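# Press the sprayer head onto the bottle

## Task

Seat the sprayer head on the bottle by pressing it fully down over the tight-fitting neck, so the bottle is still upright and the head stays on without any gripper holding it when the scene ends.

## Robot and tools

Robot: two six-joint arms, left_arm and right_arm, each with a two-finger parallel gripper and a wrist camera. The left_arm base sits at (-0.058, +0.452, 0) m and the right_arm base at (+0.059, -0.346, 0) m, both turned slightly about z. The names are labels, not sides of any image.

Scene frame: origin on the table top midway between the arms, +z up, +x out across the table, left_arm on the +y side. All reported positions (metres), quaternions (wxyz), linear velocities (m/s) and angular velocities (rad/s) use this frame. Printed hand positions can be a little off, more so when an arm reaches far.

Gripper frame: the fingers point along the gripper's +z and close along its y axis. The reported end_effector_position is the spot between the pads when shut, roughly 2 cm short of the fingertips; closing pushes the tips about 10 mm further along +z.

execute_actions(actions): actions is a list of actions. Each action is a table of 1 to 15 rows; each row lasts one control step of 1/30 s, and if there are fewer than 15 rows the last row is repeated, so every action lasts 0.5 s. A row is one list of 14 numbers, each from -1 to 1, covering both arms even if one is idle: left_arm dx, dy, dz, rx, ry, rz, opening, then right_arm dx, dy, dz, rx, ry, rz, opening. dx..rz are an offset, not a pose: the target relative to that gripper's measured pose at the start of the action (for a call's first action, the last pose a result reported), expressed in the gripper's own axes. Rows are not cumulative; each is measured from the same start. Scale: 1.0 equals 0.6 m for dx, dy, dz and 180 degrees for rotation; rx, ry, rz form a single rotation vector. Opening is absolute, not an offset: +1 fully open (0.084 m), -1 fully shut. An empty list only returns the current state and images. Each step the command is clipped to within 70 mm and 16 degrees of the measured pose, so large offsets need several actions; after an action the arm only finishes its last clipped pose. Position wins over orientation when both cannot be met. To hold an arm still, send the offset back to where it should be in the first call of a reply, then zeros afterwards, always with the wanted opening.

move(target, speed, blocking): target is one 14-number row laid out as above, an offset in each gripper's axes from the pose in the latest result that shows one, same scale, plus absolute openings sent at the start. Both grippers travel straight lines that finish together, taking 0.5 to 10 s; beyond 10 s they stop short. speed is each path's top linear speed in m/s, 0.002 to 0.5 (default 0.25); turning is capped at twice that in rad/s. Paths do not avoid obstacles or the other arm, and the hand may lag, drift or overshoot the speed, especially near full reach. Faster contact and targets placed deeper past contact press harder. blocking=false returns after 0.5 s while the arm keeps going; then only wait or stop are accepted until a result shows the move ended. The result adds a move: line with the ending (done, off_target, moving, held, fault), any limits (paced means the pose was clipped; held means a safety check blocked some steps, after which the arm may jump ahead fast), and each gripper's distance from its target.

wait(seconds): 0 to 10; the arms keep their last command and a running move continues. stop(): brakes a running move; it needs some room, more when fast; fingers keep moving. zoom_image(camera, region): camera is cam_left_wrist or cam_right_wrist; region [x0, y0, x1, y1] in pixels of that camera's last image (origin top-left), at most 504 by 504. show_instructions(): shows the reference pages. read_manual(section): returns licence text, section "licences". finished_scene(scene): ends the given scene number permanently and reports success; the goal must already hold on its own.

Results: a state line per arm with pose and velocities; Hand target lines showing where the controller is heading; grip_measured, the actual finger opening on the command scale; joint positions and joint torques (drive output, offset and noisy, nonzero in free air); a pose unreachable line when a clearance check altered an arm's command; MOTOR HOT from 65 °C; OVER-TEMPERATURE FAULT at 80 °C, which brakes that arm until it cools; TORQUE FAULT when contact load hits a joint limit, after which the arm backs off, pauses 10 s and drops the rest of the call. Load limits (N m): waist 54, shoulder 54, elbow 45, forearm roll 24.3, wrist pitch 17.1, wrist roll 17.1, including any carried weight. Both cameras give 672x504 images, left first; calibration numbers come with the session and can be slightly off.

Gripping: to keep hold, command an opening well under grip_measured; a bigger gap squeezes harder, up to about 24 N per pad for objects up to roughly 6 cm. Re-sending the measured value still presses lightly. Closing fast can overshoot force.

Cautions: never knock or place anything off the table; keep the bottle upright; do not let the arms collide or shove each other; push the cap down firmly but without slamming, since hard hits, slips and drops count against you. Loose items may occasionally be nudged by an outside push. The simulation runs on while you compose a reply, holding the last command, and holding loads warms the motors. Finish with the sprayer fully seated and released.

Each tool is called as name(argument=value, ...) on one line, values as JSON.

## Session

execute_actions(actions=[])

show_instructions()

Scene clock: 0.00 s.
left_arm: end_effector_position=(+0.3203, +0.0397, +0.1725) grip_measured=+1.00 end_effector_quat_wxyz=(+0.201, -0.663, +0.672, +0.263) end_effector_velocity=(-0.000, +0.000, -0.000) end_effector_angular_velocity=(+0.002, +0.001, +0.000) | right_arm: end_effector_position=(+0.4873, -0.4290, +0.2447) grip_measured=+1.00 end_effector_quat_wxyz=(-0.325, +0.540, +0.406, +0.662) end_effector_velocity=(-0.000, +0.000, -0.000) end_effector_angular_velocity=(+0.000, +0.000, +0.001)
Joint positions: left_arm=[-1.123 -0.909 -1.58   0.308 -1.3    0.447  0.084] | right_arm=[-0.598 -0.771 -0.808  1.287 -1.668  2.988  0.084]
Joint velocities: left_arm=[-0.    -0.     0.001 -0.    -0.001 -0.     0.   ] | right_arm=[ 0.001 -0.    -0.    -0.001 -0.     0.     0.   ]
Joint torques (N m, as the arm reports them, + toward a larger angle): no reading
Hand target (left_arm): +0.320, +0.040, +0.173; -0.201, +0.663, -0.672, -0.263
Hand target (right_arm): +0.487, -0.429, +0.245; -0.325, +0.540, +0.406, +0.662
camera_calibration (this result's frames):
cam_left_wrist: T_world_to_cam=[[-0.996783, -0.00412527, 0.0800352, 0.344518], [0.0452021, 0.79572, 0.603975, -0.0838441], [-0.0661772, 0.60565, -0.792974, 0.264302], [0, 0, 0, 1]] pos_world=[0.36469, -0.0919368, 0.232651]
cam_right_wrist: T_world_to_cam=[[0.86649, -0.468134, 0.173338, -0.635465], [0.195429, -0.00140565, -0.980717, 0.210674], [0.459351, 0.883656, 0.090269, 0.266153], [0, 0, 0, 1]] pos_world=[0.387194, -0.532374, 0.292736]

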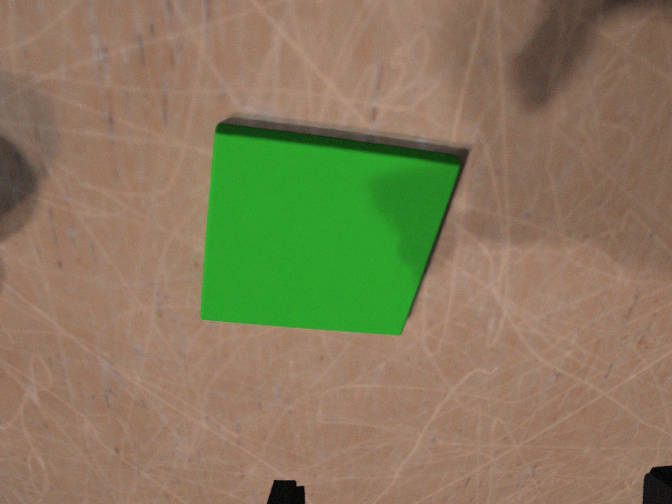

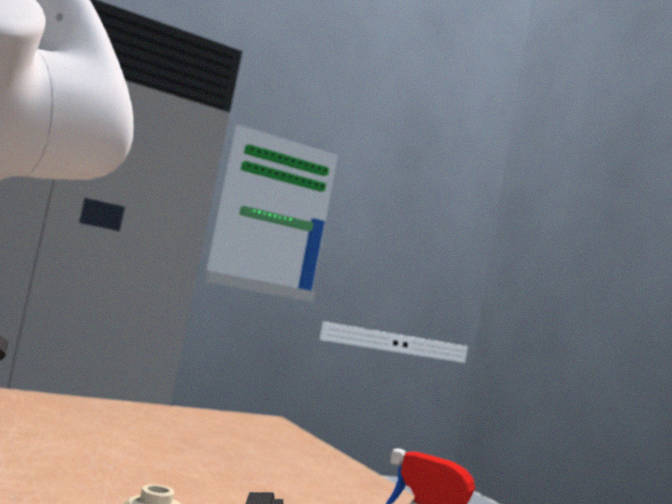

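Reference images for this scene: manual page 1, manual page 2, manual page 3, manual page 4, manual page 5.

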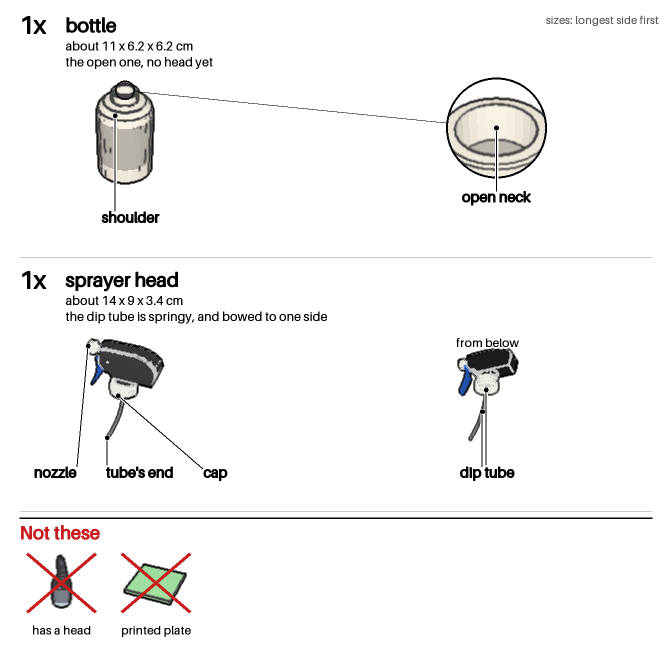

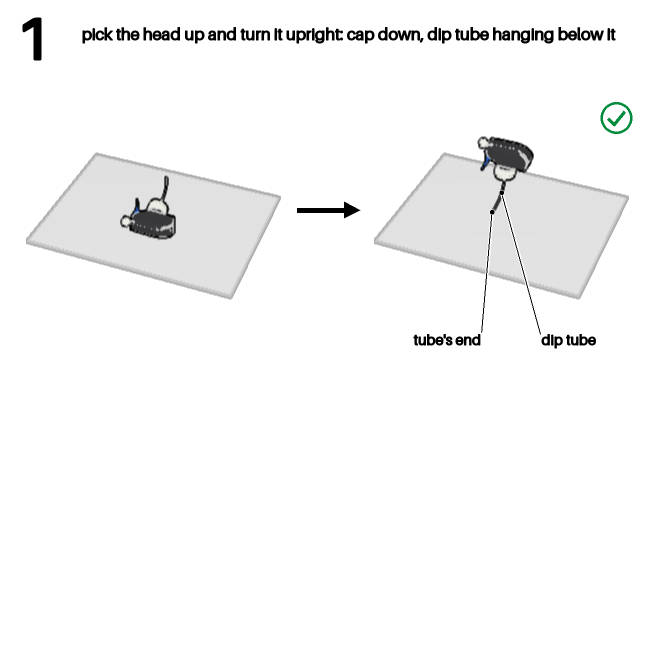

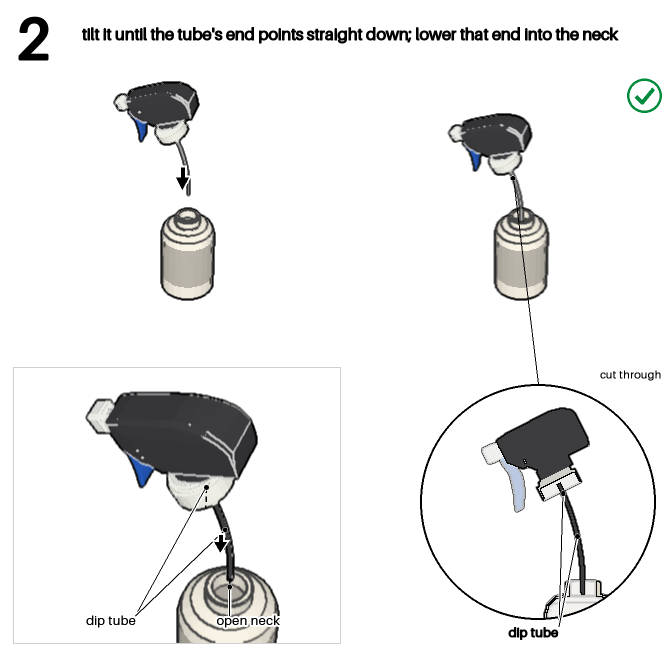

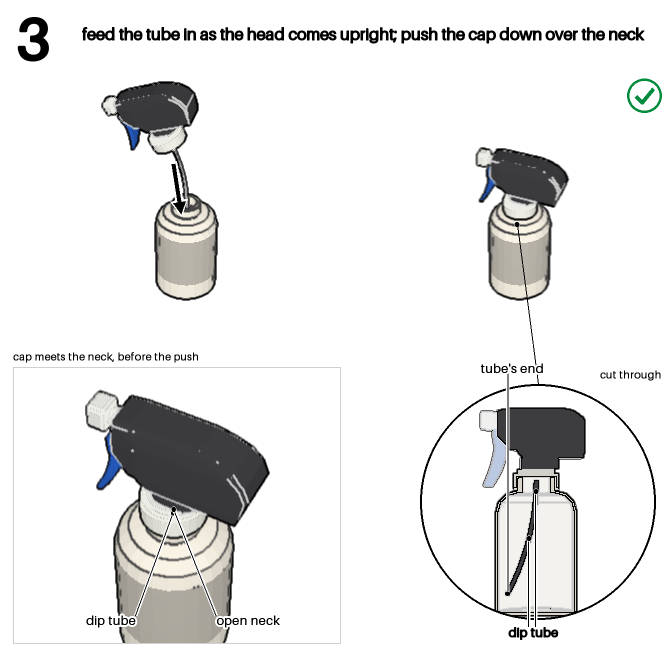

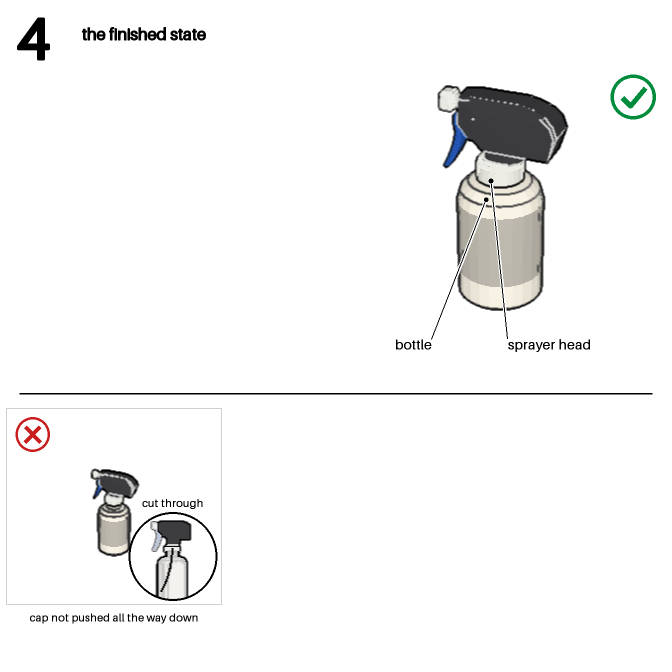

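move(target=[-0.41,-0.12,-0.4,0.03,0.213,0,1,0,0,0,0,-0.15,0,1])

Scene clock: 2.33 s.
left_arm: end_effector_position=(+0.4208, +0.0854, +0.5058) grip_measured=+1.00 end_effector_quat_wxyz=(+0.001, -0.702, +0.712, -0.000) end_effector_velocity=(+0.001, +0.000, +0.005) end_effector_angular_velocity=(-0.007, -0.005, +0.001) | right_arm: end_effector_position=(+0.4873, -0.4291, +0.2449) grip_measured=+1.00 end_effector_quat_wxyz=(-0.221, +0.680, +0.470, +0.518) end_effector_velocity=(+0.000, +0.001, +0.000) end_effector_angular_velocity=(-0.003, +0.001, +0.003)
Joint positions: left_arm=[-0.821 -0.4   -1.693  0.002 -1.292  0.928  0.084] | right_arm=[-0.573 -0.45  -0.679  1.319 -1.244  3.178  0.084]
Joint velocities: left_arm=[ 0.003  0.002 -0.007 -0.003 -0.002  0.002 -0.   ] | right_arm=[ 0.003  0.002  0.    -0.001  0.002  0.001 -0.   ]
Joint torques (N m, as the arm reports them, + toward a larger angle): left_arm=[-10.25  54.76 -26.34   0.95   0.52  -0.13] | right_arm=[  0.18  33.09 -17.21   0.73  -1.44   0.01]
Hand target (left_arm): +0.421, +0.085, +0.506; -0.001, +0.702, -0.712, +0.001
Hand target (right_arm): +0.487, -0.429, +0.245; -0.221, +0.680, +0.470, +0.518
Off the commanded pose (left_arm): 0.000 m, 0 deg.
Off the commanded pose (right_arm): 0.000 m, 0 deg.
move: done
camera_calibration (this result's frames):
cam_left_wrist: T_world_to_cam=[[-0.9997, 0.0188286, -0.015645, 0.465814], [0.0190867, 0.999682, -0.0165102, -0.0185404], [0.0153292, -0.0168038, -0.999741, 0.63099], [0, 0, 0, 1]] pos_world=[0.456356, 0.0203669, 0.637808]
cam_right_wrist: T_world_to_cam=[[0.862279, -0.473733, 0.179033, -0.637293], [-0.0315752, -0.403119, -0.914603, 0.132892], [0.505449, 0.782989, -0.362559, 0.311459], [0, 0, 0, 1]] pos_world=[0.396294, -0.492205, 0.348562]

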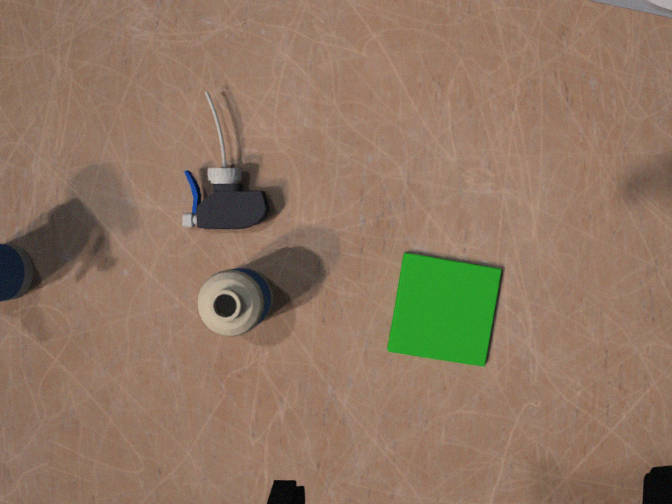

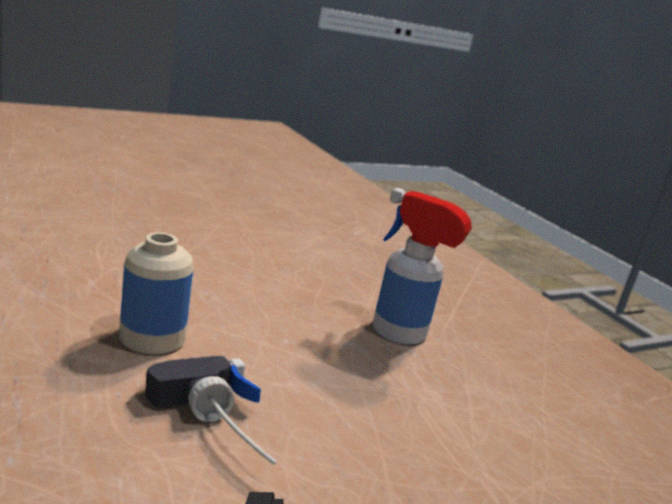

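move(target=[0.2,-0.19,0.66,0,0,-0.5,0.3,0,0,0,0,0,0,1], speed=0.35)

Scene clock: 5.67 s.
left_arm: end_effector_position=(+0.5334, -0.0353, +0.1098) grip_measured=+0.29 end_effector_quat_wxyz=(-0.000, +1.000, -0.007, +0.001) end_effector_velocity=(-0.001, +0.000, -0.003) end_effector_angular_velocity=(+0.004, +0.004, +0.005) | right_arm: end_effector_position=(+0.4873, -0.4291, +0.2449) grip_measured=+1.00 end_effector_quat_wxyz=(-0.221, +0.680, +0.470, +0.518) end_effector_velocity=(-0.000, +0.001, -0.000) end_effector_angular_velocity=(-0.000, +0.001, +0.003)
Joint positions: left_arm=[-0.856 -1.122 -1.946  0.002 -0.823 -0.678  0.056] | right_arm=[-0.573 -0.45  -0.679  1.319 -1.244  3.178  0.084]
Joint velocities: left_arm=[-0.    -0.007 -0.005  0.001 -0.004 -0.007 -0.   ] | right_arm=[ 0.001 -0.     0.    -0.002 -0.     0.    -0.   ]
Joint torques (N m, as the arm reports them, + toward a larger angle): left_arm=[ -8.11  79.72 -22.53   1.48   0.24   0.09] | right_arm=[  1.62  33.48 -17.33   0.8   -1.52   0.06]
Hand target (left_arm): +0.533, -0.035, +0.109; -0.001, +1.000, -0.007, +0.001
Hand target (right_arm): +0.487, -0.429, +0.245; -0.221, +0.680, +0.470, +0.518
Off the commanded pose (left_arm): 0.000 m, 0 deg.
Off the commanded pose (right_arm): 0.000 m, 0 deg.
move: done
camera_calibration (this result's frames):
cam_left_wrist: T_world_to_cam=[[-0.0197777, -0.999698, -0.0146165, 0.015727], [-0.999596, 0.0200702, -0.0201451, 0.602578], [0.0204324, 0.0142122, -0.99969, 0.229726], [0, 0, 0, 1]] pos_world=[0.597951, 0.000363495, 0.242023]
cam_right_wrist: T_world_to_cam=[[0.862279, -0.473733, 0.179033, -0.637293], [-0.0315752, -0.40312, -0.914602, 0.132892], [0.505449, 0.782989, -0.36256, 0.311459], [0, 0, 0, 1]] pos_world=[0.396294, -0.492205, 0.348562]

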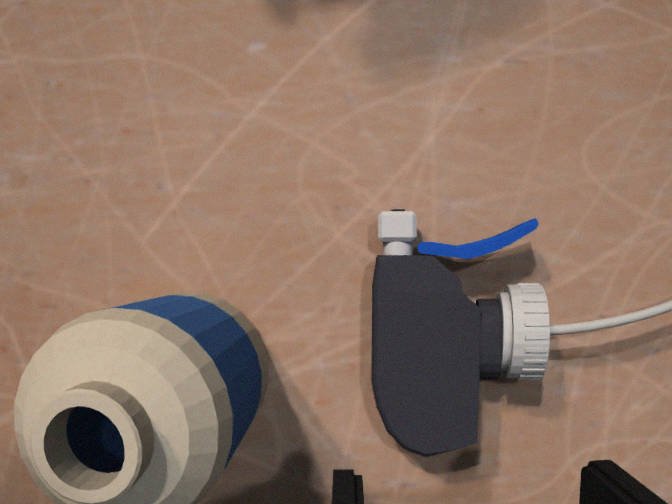

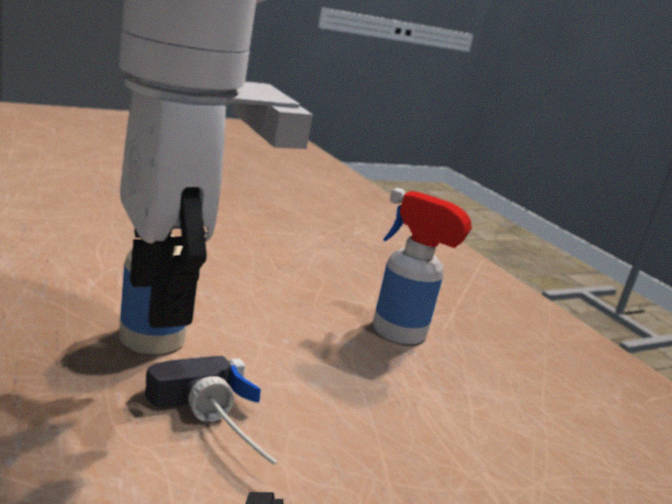

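move(target=[0.002,0,0.14,0,0,0,0.3,0,0,0,0,0,0,1], speed=0.1)

move(target=[0,0,0,0,0,0,-1,0,0,0,0,0,0,1])

move(target=[0,0,-0.2,0,0,0,-1,0,0,0,0,0,0,1])

move(target=[-0.05,-0.15,-0.2,0,0,0.5,-1,0,0,0,0,0,0,1], speed=0.4)

Scene clock: 7.37 s.
left_arm: end_effector_position=(+0.5347, -0.0354, +0.0262) grip_measured=+0.29 end_effector_quat_wxyz=(-0.000, +1.000, -0.007, +0.001) end_effector_velocity=(+0.000, -0.000, -0.001) end_effector_angular_velocity=(-0.000, -0.001, -0.000) | right_arm: end_effector_position=(+0.4873, -0.4291, +0.2449) grip_measured=+1.00 end_effector_quat_wxyz=(-0.221, +0.680, +0.470, +0.518) end_effector_velocity=(+0.000, +0.000, +0.000) end_effector_angular_velocity=(-0.000, -0.000, +0.001)
Joint positions: left_arm=[-0.855 -1.251 -1.985  0.003 -0.732 -0.677  0.056] | right_arm=[-0.573 -0.45  -0.679  1.319 -1.244  3.178  0.084]
Joint velocities: left_arm=[ 0.    -0.003 -0.003  0.     0.001 -0.    -0.   ] | right_arm=[ 0.  0.  0. -0. -0. -0. -0.]
Joint torques (N m, as the arm reports them, + toward a larger angle): left_arm=[-10.21  81.92 -23.37   1.91   0.52   0.36] | right_arm=[ -0.36  33.9  -17.59   0.64  -1.47  -0.16]
Hand target (left_arm): +0.535, -0.035, +0.026; -0.000, +1.000, -0.007, +0.001
Hand target (right_arm): +0.487, -0.429, +0.245; -0.221, +0.680, +0.470, +0.518
Off the commanded pose (left_arm): 0.000 m, 0 deg.
Off the commanded pose (right_arm): 0.000 m, 0 deg.
move: done
camera_calibration (this result's frames):
cam_left_wrist: T_world_to_cam=[[-0.0198634, -0.999702, -0.0142209, 0.0145135], [-0.999586, 0.020153, -0.020524, 0.602233], [0.0208044, 0.0138073, -0.999688, 0.145897], [0, 0, 0, 1]] pos_world=[0.599237, 0.000357889, 0.158418]
cam_right_wrist: T_world_to_cam=[[0.862279, -0.473733, 0.179033, -0.637293], [-0.0315751, -0.40312, -0.914602, 0.132892], [0.505449, 0.782989, -0.36256, 0.311459], [0, 0, 0, 1]] pos_world=[0.396294, -0.492205, 0.348562]

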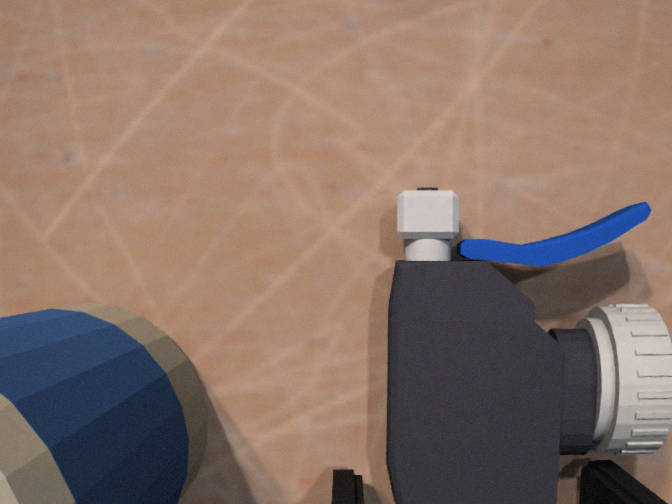

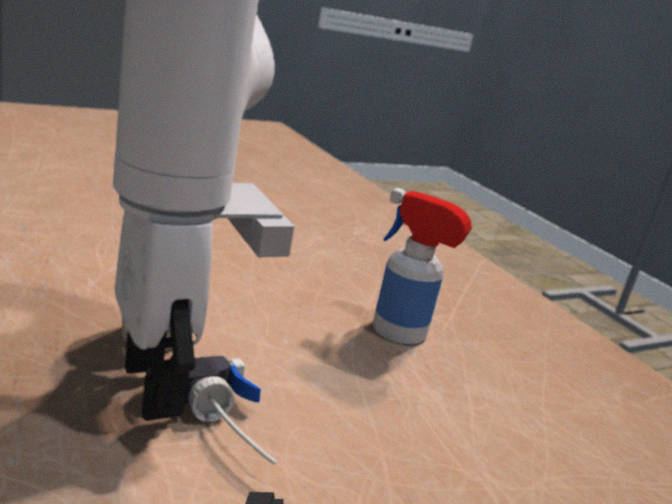

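Scene clock: 7.87 s.
left_arm: end_effector_position=(+0.5348, -0.0354, +0.0263) grip_measured=-0.17 end_effector_quat_wxyz=(-0.000, +1.000, -0.007, +0.001) end_effector_velocity=(+0.000, -0.000, +0.000) end_effector_angular_velocity=(-0.000, -0.000, +0.001) | right_arm: end_effector_position=(+0.4873, -0.4291, +0.2449) grip_measured=+1.00 end_effector_quat_wxyz=(-0.221, +0.680, +0.470, +0.518) end_effector_velocity=(-0.000, +0.000, +0.000) end_effector_angular_velocity=(-0.000, +0.000, +0.001)
Joint positions: left_arm=[-0.855 -1.251 -1.985  0.003 -0.732 -0.677  0.037] | right_arm=[-0.573 -0.45  -0.679  1.319 -1.244  3.178  0.084]
Joint velocities: left_arm=[-0.     0.    -0.    -0.    -0.    -0.001  0.   ] | right_arm=[ 0.     0.    -0.    -0.001 -0.     0.    -0.   ]
Joint torques (N m, as the arm reports them, + toward a larger angle): left_arm=[-10.83  79.1  -22.54   1.07   0.72  -0.01] | right_arm=[ -0.91  33.33 -17.08   0.72  -1.51   0.02]
Hand target (left_arm): +0.535, -0.035, +0.026; -0.000, +1.000, -0.007, +0.001
Hand target (right_arm): +0.487, -0.429, +0.245; -0.221, +0.680, +0.470, +0.518
Off the commanded pose (left_arm): 0.000 m, 0 deg.
Off the commanded pose (right_arm): 0.000 m, 0 deg.
move: done
camera_calibration (this result's frames):
cam_left_wrist: T_world_to_cam=[[-0.0198528, -0.999704, -0.0140932, 0.0144654], [-0.999583, 0.0201421, -0.0206872, 0.602295], [0.0209649, 0.0136766, -0.999687, 0.145869], [0, 0, 0, 1]] pos_world=[0.599273, 0.000334669, 0.158487]
cam_right_wrist: T_world_to_cam=[[0.862279, -0.473733, 0.179033, -0.637293], [-0.0315752, -0.40312, -0.914602, 0.132892], [0.505449, 0.782989, -0.36256, 0.311459], [0, 0, 0, 1]] pos_world=[0.396294, -0.492205, 0.348562]

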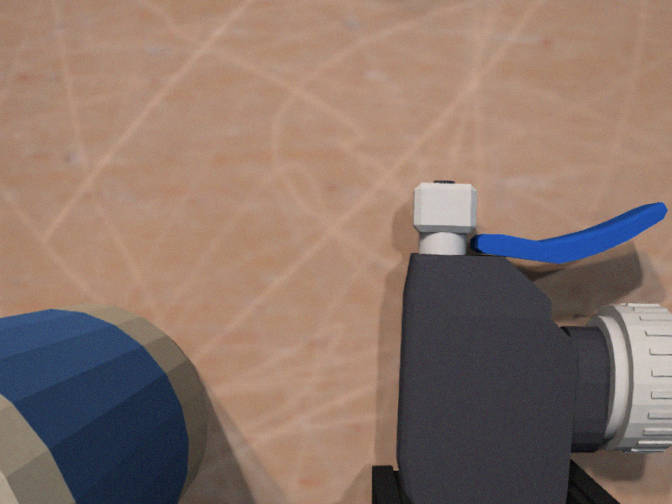

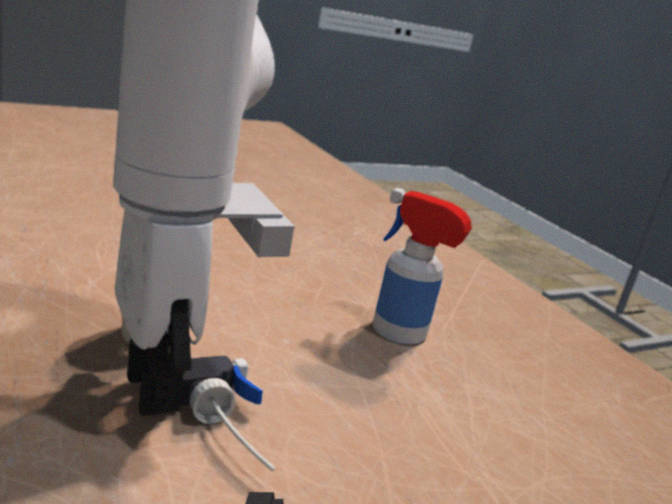

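Scene clock: 8.80 s.
left_arm: end_effector_position=(+0.5345, -0.0353, +0.1456) grip_measured=-0.17 end_effector_quat_wxyz=(-0.000, +1.000, -0.007, +0.001) end_effector_velocity=(+0.001, -0.001, +0.006) end_effector_angular_velocity=(-0.004, -0.005, -0.000) | right_arm: end_effector_position=(+0.4873, -0.4291, +0.2449) grip_measured=+1.00 end_effector_quat_wxyz=(-0.221, +0.680, +0.470, +0.518) end_effector_velocity=(+0.000, -0.000, -0.000) end_effector_angular_velocity=(+0.000, +0.000, -0.002)
Joint positions: left_arm=[-0.855 -1.079 -1.954  0.002 -0.874 -0.677  0.037] | right_arm=[-0.573 -0.45  -0.679  1.319 -1.244  3.178  0.084]
Joint velocities: left_arm=[-0.     0.006 -0.002 -0.    -0.002  0.     0.   ] | right_arm=[-0.001 -0.     0.     0.002  0.     0.     0.   ]
Joint torques (N m, as the arm reports them, + toward a larger angle): left_arm=[-10.49  82.02 -24.44   1.89   0.72   0.3 ] | right_arm=[ -0.68  35.06 -16.66   0.34  -1.54  -0.06]
Hand target (left_arm): +0.535, -0.035, +0.146; -0.000, +1.000, -0.007, +0.001
Hand target (right_arm): +0.487, -0.429, +0.245; -0.221, +0.680, +0.470, +0.518
Off the commanded pose (left_arm): 0.001 m, 0 deg.
Off the commanded pose (right_arm): 0.000 m, 0 deg.
move: done
camera_calibration (this result's frames):
cam_left_wrist: T_world_to_cam=[[-0.0197193, -0.999696, -0.0147989, 0.016303], [-0.9996, 0.0200132, -0.0199828, 0.604389], [0.0202729, 0.0143989, -0.999691, 0.265545], [0, 0, 0, 1]] pos_world=[0.599085, 0.000378774, 0.277781]
cam_right_wrist: T_world_to_cam=[[0.862279, -0.473733, 0.179033, -0.637293], [-0.0315753, -0.40312, -0.914602, 0.132892], [0.505449, 0.782989, -0.36256, 0.311459], [0, 0, 0, 1]] pos_world=[0.396294, -0.492205, 0.348562]

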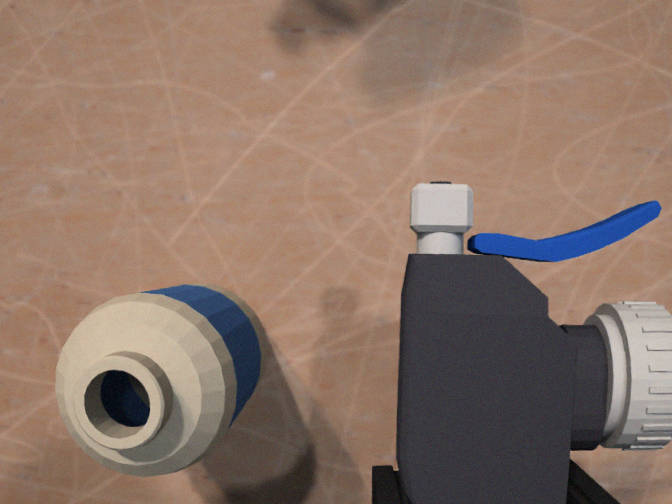

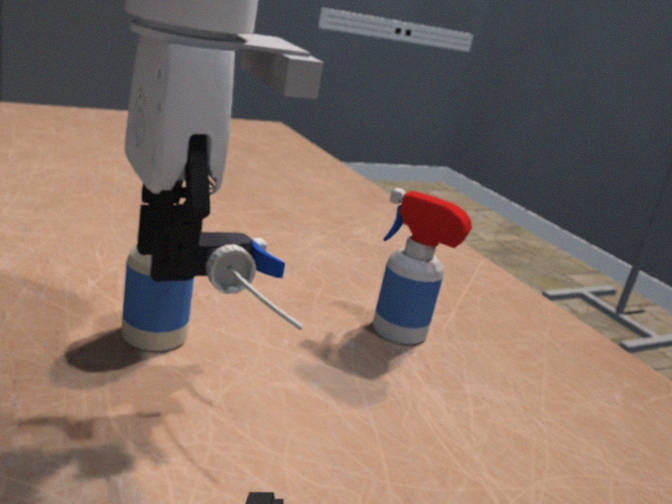

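Scene clock: 11.27 s.
left_arm: end_effector_position=(+0.5056, +0.0549, +0.2656) grip_measured=-0.17 end_effector_quat_wxyz=(+0.001, -0.702, +0.712, -0.000) end_effector_velocity=(-0.000, +0.000, +0.001) end_effector_angular_velocity=(-0.001, +0.002, -0.007) | right_arm: end_effector_position=(+0.4873, -0.4291, +0.2449) grip_measured=+1.00 end_effector_quat_wxyz=(-0.221, +0.680, +0.470, +0.518) end_effector_velocity=(+0.000, +0.000, -0.000) end_effector_angular_velocity=(+0.000, -0.000, +0.001)
Joint positions: left_arm=[-0.781 -0.733 -1.642  0.003 -0.908  0.968  0.037] | right_arm=[-0.573 -0.45  -0.679  1.319 -1.244  3.178  0.084]
Joint velocities: left_arm=[ 0.001  0.002  0.002 -0.003 -0.001  0.009 -0.   ] | right_arm=[ 0.001 -0.    -0.     0.    -0.    -0.    -0.   ]
Joint torques (N m, as the arm reports them, + toward a larger angle): left_arm=[ -8.32  70.23 -25.06   1.02   0.8    0.1 ] | right_arm=[ -0.3   32.89 -16.93   0.89  -1.44  -0.11]
Hand target (left_arm): +0.506, +0.055, +0.266; -0.001, +0.702, -0.712, +0.000
Hand target (right_arm): +0.487, -0.429, +0.245; -0.221, +0.680, +0.470, +0.518
Off the commanded pose (left_arm): 0.000 m, 0 deg.
Off the commanded pose (right_arm): 0.000 m, 0 deg.
move: done
camera_calibration (this result's frames):
cam_left_wrist: T_world_to_cam=[[-0.99969, 0.0192359, -0.0158209, 0.547437], [0.0195009, 0.999669, -0.0167703, 0.00621233], [0.0154931, -0.0170736, -0.999734, 0.388997], [0, 0, 0, 1]] pos_world=[0.541119, -0.0100992, 0.397659]
cam_right_wrist: T_world_to_cam=[[0.862279, -0.473733, 0.179033, -0.637293], [-0.0315753, -0.40312, -0.914602, 0.132892], [0.505449, 0.782989, -0.36256, 0.311459], [0, 0, 0, 1]] pos_world=[0.396294, -0.492205, 0.348562]

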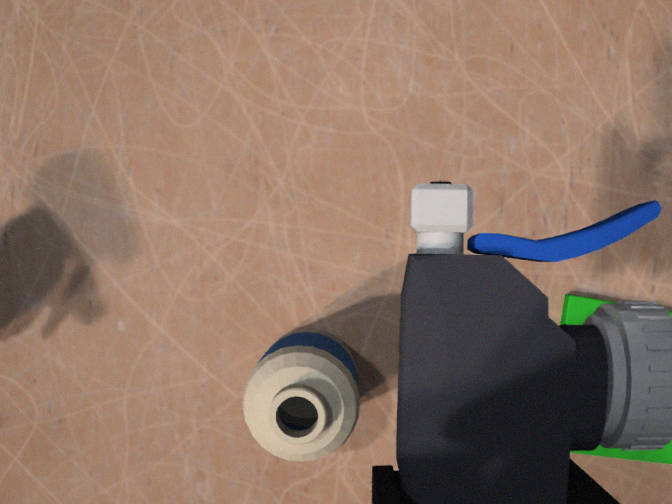

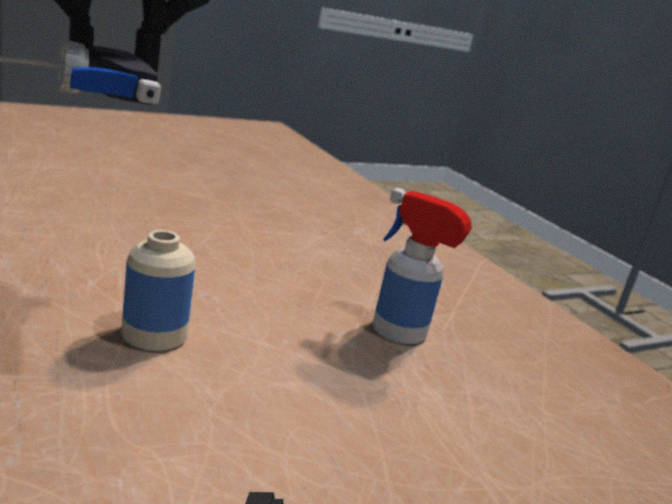

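move(target=[-0.097,-0.083,0.04,0.5,0,0,-1,0,0,0,0,0,0,1], speed=0.4)

zoom_image(camera="cam_right_wrist", region=[40,40,300,300])

Scene clock: 14.30 s.
left_arm: end_effector_position=(+0.5557, +0.1119, +0.2419) grip_measured=-0.17 end_effector_quat_wxyz=(+0.498, -0.496, +0.504, -0.502) end_effector_velocity=(+0.000, +0.000, -0.002) end_effector_angular_velocity=(+0.002, -0.004, -0.001) | right_arm: end_effector_position=(+0.4873, -0.4291, +0.2449) grip_measured=+1.00 end_effector_quat_wxyz=(-0.221, +0.680, +0.470, +0.518) end_effector_velocity=(-0.000, -0.001, +0.000) end_effector_angular_velocity=(+0.000, +0.000, -0.002)
Joint positions: left_arm=[-0.907 -0.799 -0.971  2.405 -1.443 -1.452  0.037] | right_arm=[-0.573 -0.45  -0.679  1.319 -1.244  3.178  0.084]
Joint velocities: left_arm=[ 0.001 -0.006 -0.001  0.003 -0.008 -0.002  0.   ] | right_arm=[-0.002 -0.     0.    -0.    -0.     0.     0.   ]
Joint torques (N m, as the arm reports them, + toward a larger angle): left_arm=[-11.32  64.06 -17.35   1.    -1.55   0.11] | right_arm=[  0.27  33.73 -17.27   0.22  -1.46  -0.06]
Hand target (left_arm): +0.556, +0.112, +0.241; +0.498, -0.496, +0.504, -0.502
Hand target (right_arm): +0.487, -0.429, +0.245; -0.221, +0.680, +0.470, +0.518
Off the commanded pose (left_arm): 0.001 m, 0 deg.
Off the commanded pose (right_arm): 0.000 m, 0 deg.
move: done; limits=paced
camera_calibration (this result's frames):
cam_left_wrist: T_world_to_cam=[[0.0141413, 0.00839601, -0.999865, 0.271978], [0.0295188, 0.999525, 0.00881065, -0.0639334], [0.999464, -0.0296394, 0.0138867, -0.425055], [0, 0, 0, 1]] pos_world=[0.422868, 0.0490212, 0.278407]
cam_right_wrist: T_world_to_cam=[[0.862279, -0.473733, 0.179033, -0.637293], [-0.0315754, -0.403119, -0.914603, 0.132892], [0.505449, 0.782989, -0.362559, 0.311459], [0, 0, 0, 1]] pos_world=[0.396294, -0.492205, 0.348562]

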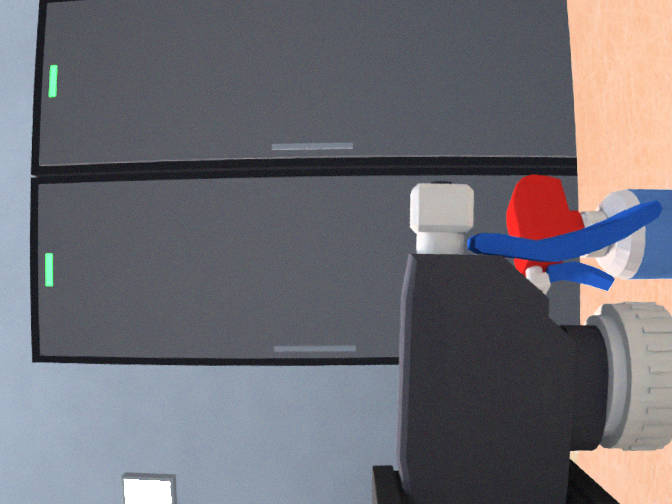

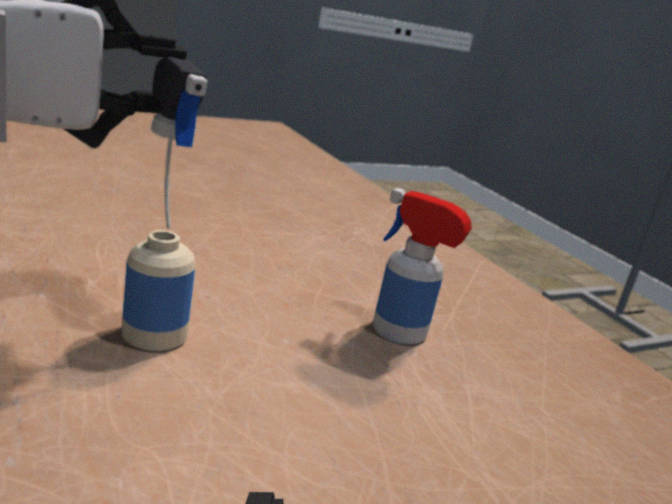

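Region (40, 40, 300, 300) of cam_right_wrist's 672x504 image, scaled by 1.938, with more detail than that image has.

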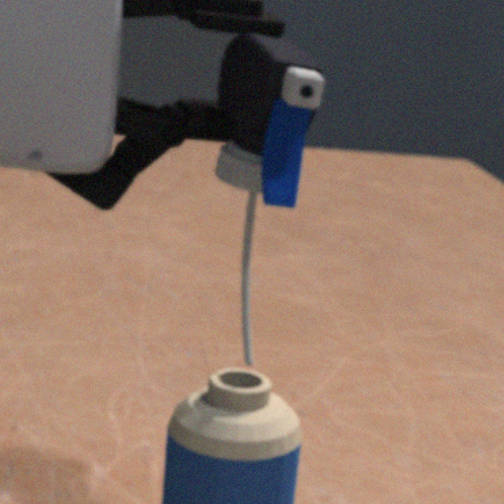

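move(target=[0,0.04,-0.004,0,0,0,-1,0,0,0,0,0,0,1], speed=0.03)

zoom_image(camera="cam_right_wrist", region=[40,40,300,300])

Scene clock: 15.63 s.
left_arm: end_effector_position=(+0.5533, +0.1120, +0.2180) grip_measured=-0.17 end_effector_quat_wxyz=(+0.498, -0.496, +0.504, -0.502) end_effector_velocity=(+0.000, -0.000, -0.000) end_effector_angular_velocity=(-0.001, -0.000, +0.000) | right_arm: end_effector_position=(+0.4873, -0.4291, +0.2449) grip_measured=+1.00 end_effector_quat_wxyz=(-0.221, +0.680, +0.470, +0.518) end_effector_velocity=(-0.000, +0.000, +0.000) end_effector_angular_velocity=(-0.000, +0.000, +0.001)
Joint positions: left_arm=[-0.91  -0.853 -0.984  2.404 -1.473 -1.479  0.037] | right_arm=[-0.573 -0.45  -0.679  1.319 -1.244  3.178  0.084]
Joint velocities: left_arm=[-0.    -0.001 -0.001 -0.    -0.    -0.001 -0.   ] | right_arm=[-0.     0.    -0.    -0.001 -0.     0.    -0.   ]
Joint torques (N m, as the arm reports them, + toward a larger angle): left_arm=[-10.31  64.03 -15.99   0.88  -1.48  -0.11] | right_arm=[  0.01  34.45 -17.48   0.37  -1.45  -0.02]
Hand target (left_arm): +0.553, +0.112, +0.218; +0.498, -0.496, +0.504, -0.502
Hand target (right_arm): +0.487, -0.429, +0.245; -0.221, +0.680, +0.470, +0.518
Off the commanded pose (left_arm): 0.000 m, 0 deg.
Off the commanded pose (right_arm): 0.000 m, 0 deg.
move: done
camera_calibration (this result's frames):
cam_left_wrist: T_world_to_cam=[[0.0141959, 0.00827991, -0.999865, 0.248079], [0.0295041, 0.999527, 0.008696, -0.0636581], [0.999464, -0.0296236, 0.0139449, -0.422348], [0, 0, 0, 1]] pos_world=[0.420478, 0.0490624, 0.254489]
cam_right_wrist: T_world_to_cam=[[0.862279, -0.473733, 0.179033, -0.637293], [-0.0315754, -0.403119, -0.914603, 0.132892], [0.505449, 0.782989, -0.362559, 0.311459], [0, 0, 0, 1]] pos_world=[0.396294, -0.492205, 0.348562]

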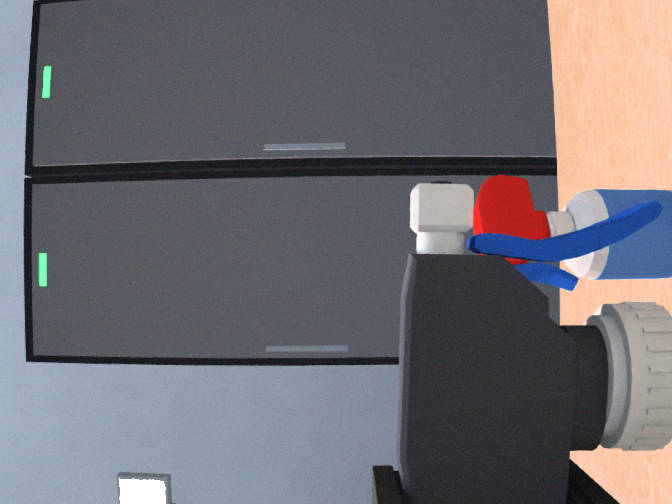

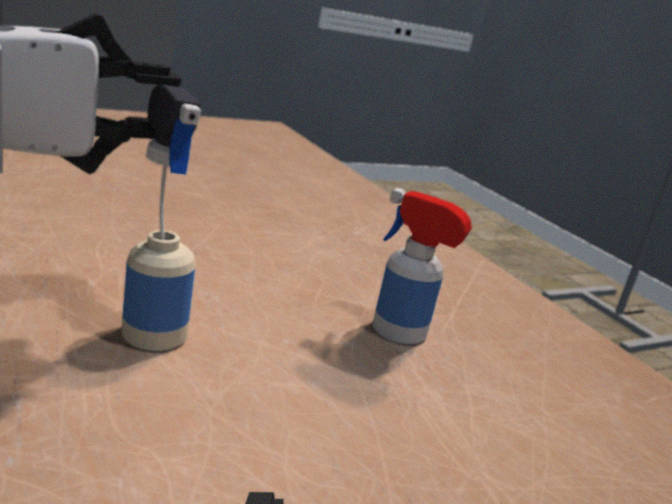

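Region (40, 40, 300, 300) of cam_right_wrist's 672x504 image, scaled by 1.938, with more detail than that image has.

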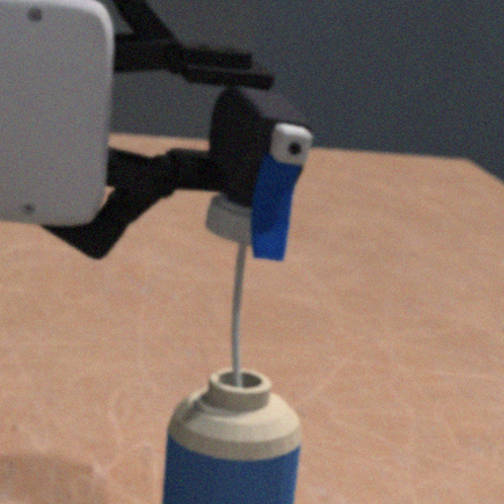

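move(target=[0.02,0.095,0.005,0,0,0,-1,0.1,0.12,0.45,0.28,0,0,1], speed=0.2)

Scene clock: 18.73 s.
left_arm: end_effector_position=(+0.5561, +0.1000, +0.1610) grip_measured=-0.17 end_effector_quat_wxyz=(+0.498, -0.496, +0.504, -0.502) end_effector_velocity=(-0.000, +0.000, -0.001) end_effector_angular_velocity=(+0.002, +0.001, -0.001) | right_arm: end_effector_position=(+0.6846, -0.2236, +0.2155) grip_measured=+1.00 end_effector_quat_wxyz=(-0.489, +0.521, +0.646, +0.269) end_effector_velocity=(+0.001, +0.002, -0.000) end_effector_angular_velocity=(+0.001, +0.002, +0.005)
Joint positions: left_arm=[-0.923 -0.999 -1.072  2.394 -1.518 -1.519  0.037] | right_arm=[ 0.037 -1.056 -1.706  0.941 -1.545  3.873  0.084]
Joint velocities: left_arm=[-0.    -0.002 -0.     0.001 -0.     0.001  0.   ] | right_arm=[ 0.003 -0.005 -0.007 -0.001 -0.004  0.003 -0.   ]
Joint torques (N m, as the arm reports them, + toward a larger angle): left_arm=[-10.1   68.64 -15.42   0.72  -1.57   0.  ] | right_arm=[  0.59  53.03 -22.23   0.95  -1.38  -0.12]
Hand target (left_arm): +0.556, +0.100, +0.161; +0.498, -0.496, +0.504, -0.502
Hand target (right_arm): +0.685, -0.223, +0.215; -0.489, +0.520, +0.646, +0.269
Off the commanded pose (left_arm): 0.000 m, 0 deg.
Off the commanded pose (right_arm): 0.002 m, 0 deg.
move: done
camera_calibration (this result's frames):
cam_left_wrist: T_world_to_cam=[[0.014179, 0.00815431, -0.999866, 0.191124], [0.0294806, 0.999529, 0.00856962, -0.0512578], [0.999465, -0.0295982, 0.0139319, -0.424746], [0, 0, 0, 1]] pos_world=[0.42332, 0.0371034, 0.197455]
cam_right_wrist: T_world_to_cam=[[0.939353, 0.29852, -0.168823, -0.509943], [-0.0326504, -0.412187, -0.910514, 0.192973], [-0.341393, 0.860807, -0.377442, 0.640531], [0, 0, 0, 1]] pos_world=[0.703991, -0.319604, 0.331378]

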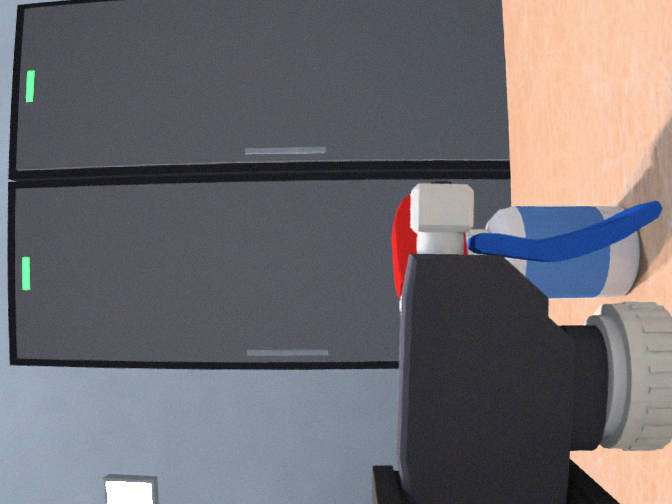

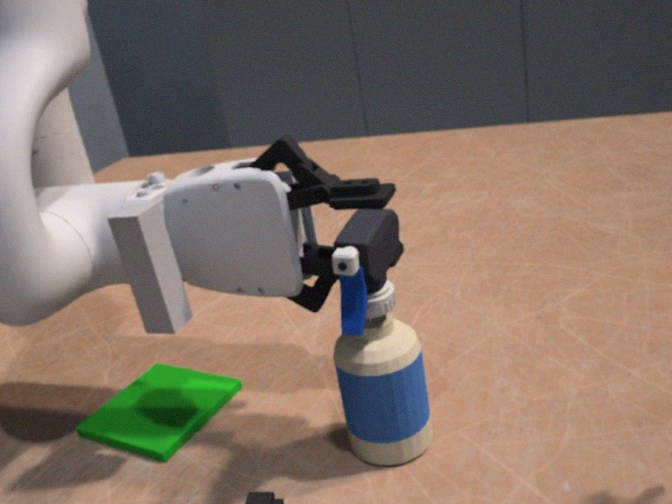

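move(target=[0.002,0.03,0,0,0,0,-1,0,0,0,0,0,0,1], speed=0.02)

zoom_image(camera="cam_right_wrist", region=[260,180,500,420])

Scene clock: 20.27 s.
left_arm: end_effector_position=(+0.5559, +0.0988, +0.1422) grip_measured=-0.18 end_effector_quat_wxyz=(+0.497, -0.497, +0.504, -0.502) end_effector_velocity=(+0.001, +0.001, +0.001) end_effector_angular_velocity=(-0.000, -0.004, +0.002) | right_arm: end_effector_position=(+0.6846, -0.2236, +0.2155) grip_measured=+1.00 end_effector_quat_wxyz=(-0.489, +0.521, +0.646, +0.269) end_effector_velocity=(+0.000, -0.001, -0.000) end_effector_angular_velocity=(-0.000, +0.000, -0.001)
Joint positions: left_arm=[-0.925 -1.043 -1.096  2.393 -1.53  -1.532  0.036] | right_arm=[ 0.037 -1.056 -1.706  0.941 -1.545  3.873  0.084]
Joint velocities: left_arm=[ 0.001  0.    -0.    -0.001 -0.003  0.    -0.   ] | right_arm=[-0.001 -0.    -0.     0.    -0.     0.     0.   ]
Joint torques (N m, as the arm reports them, + toward a larger angle): left_arm=[ -8.79  63.27 -13.17  -0.66  -0.72   0.07] | right_arm=[ -0.48  53.24 -22.7    0.82  -1.38  -0.1 ]
Hand target (left_arm): +0.556, +0.099, +0.143; +0.498, -0.496, +0.504, -0.502
Hand target (right_arm): +0.685, -0.224, +0.216; -0.489, +0.521, +0.646, +0.269
Off the commanded pose (left_arm): 0.001 m, 0 deg.
Off the commanded pose (right_arm): 0.000 m, 0 deg.
move: done
camera_calibration (this result's frames):
cam_left_wrist: T_world_to_cam=[[0.0120031, 0.00865588, -0.99989, 0.173522], [0.0299114, 0.999512, 0.00901167, -0.0502013], [0.99948, -0.0300163, 0.0117383, -0.423918], [0, 0, 0, 1]] pos_world=[0.423117, 0.0359504, 0.178932]
cam_right_wrist: T_world_to_cam=[[0.939353, 0.29852, -0.168824, -0.509943], [-0.0326508, -0.412187, -0.910514, 0.192973], [-0.341394, 0.860807, -0.377442, 0.640531], [0, 0, 0, 1]] pos_world=[0.703991, -0.319604, 0.331378]

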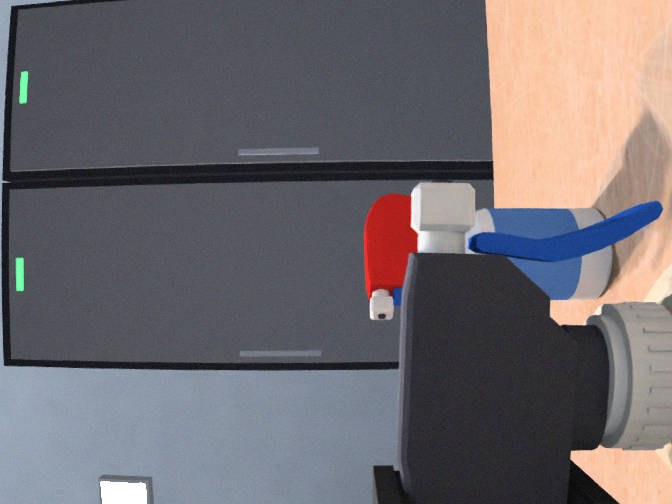

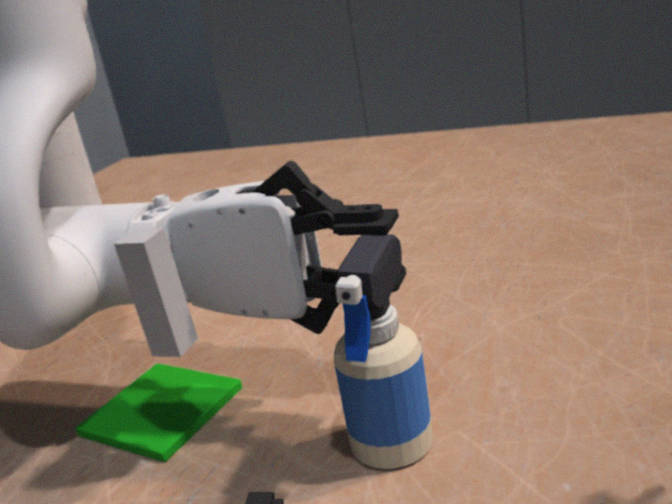

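Region (260, 180, 500, 420) of cam_right_wrist's 672x504 image, scaled by 2.100, with more detail than that image has.

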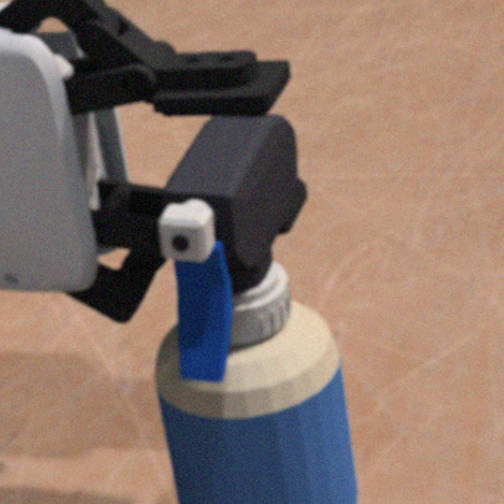

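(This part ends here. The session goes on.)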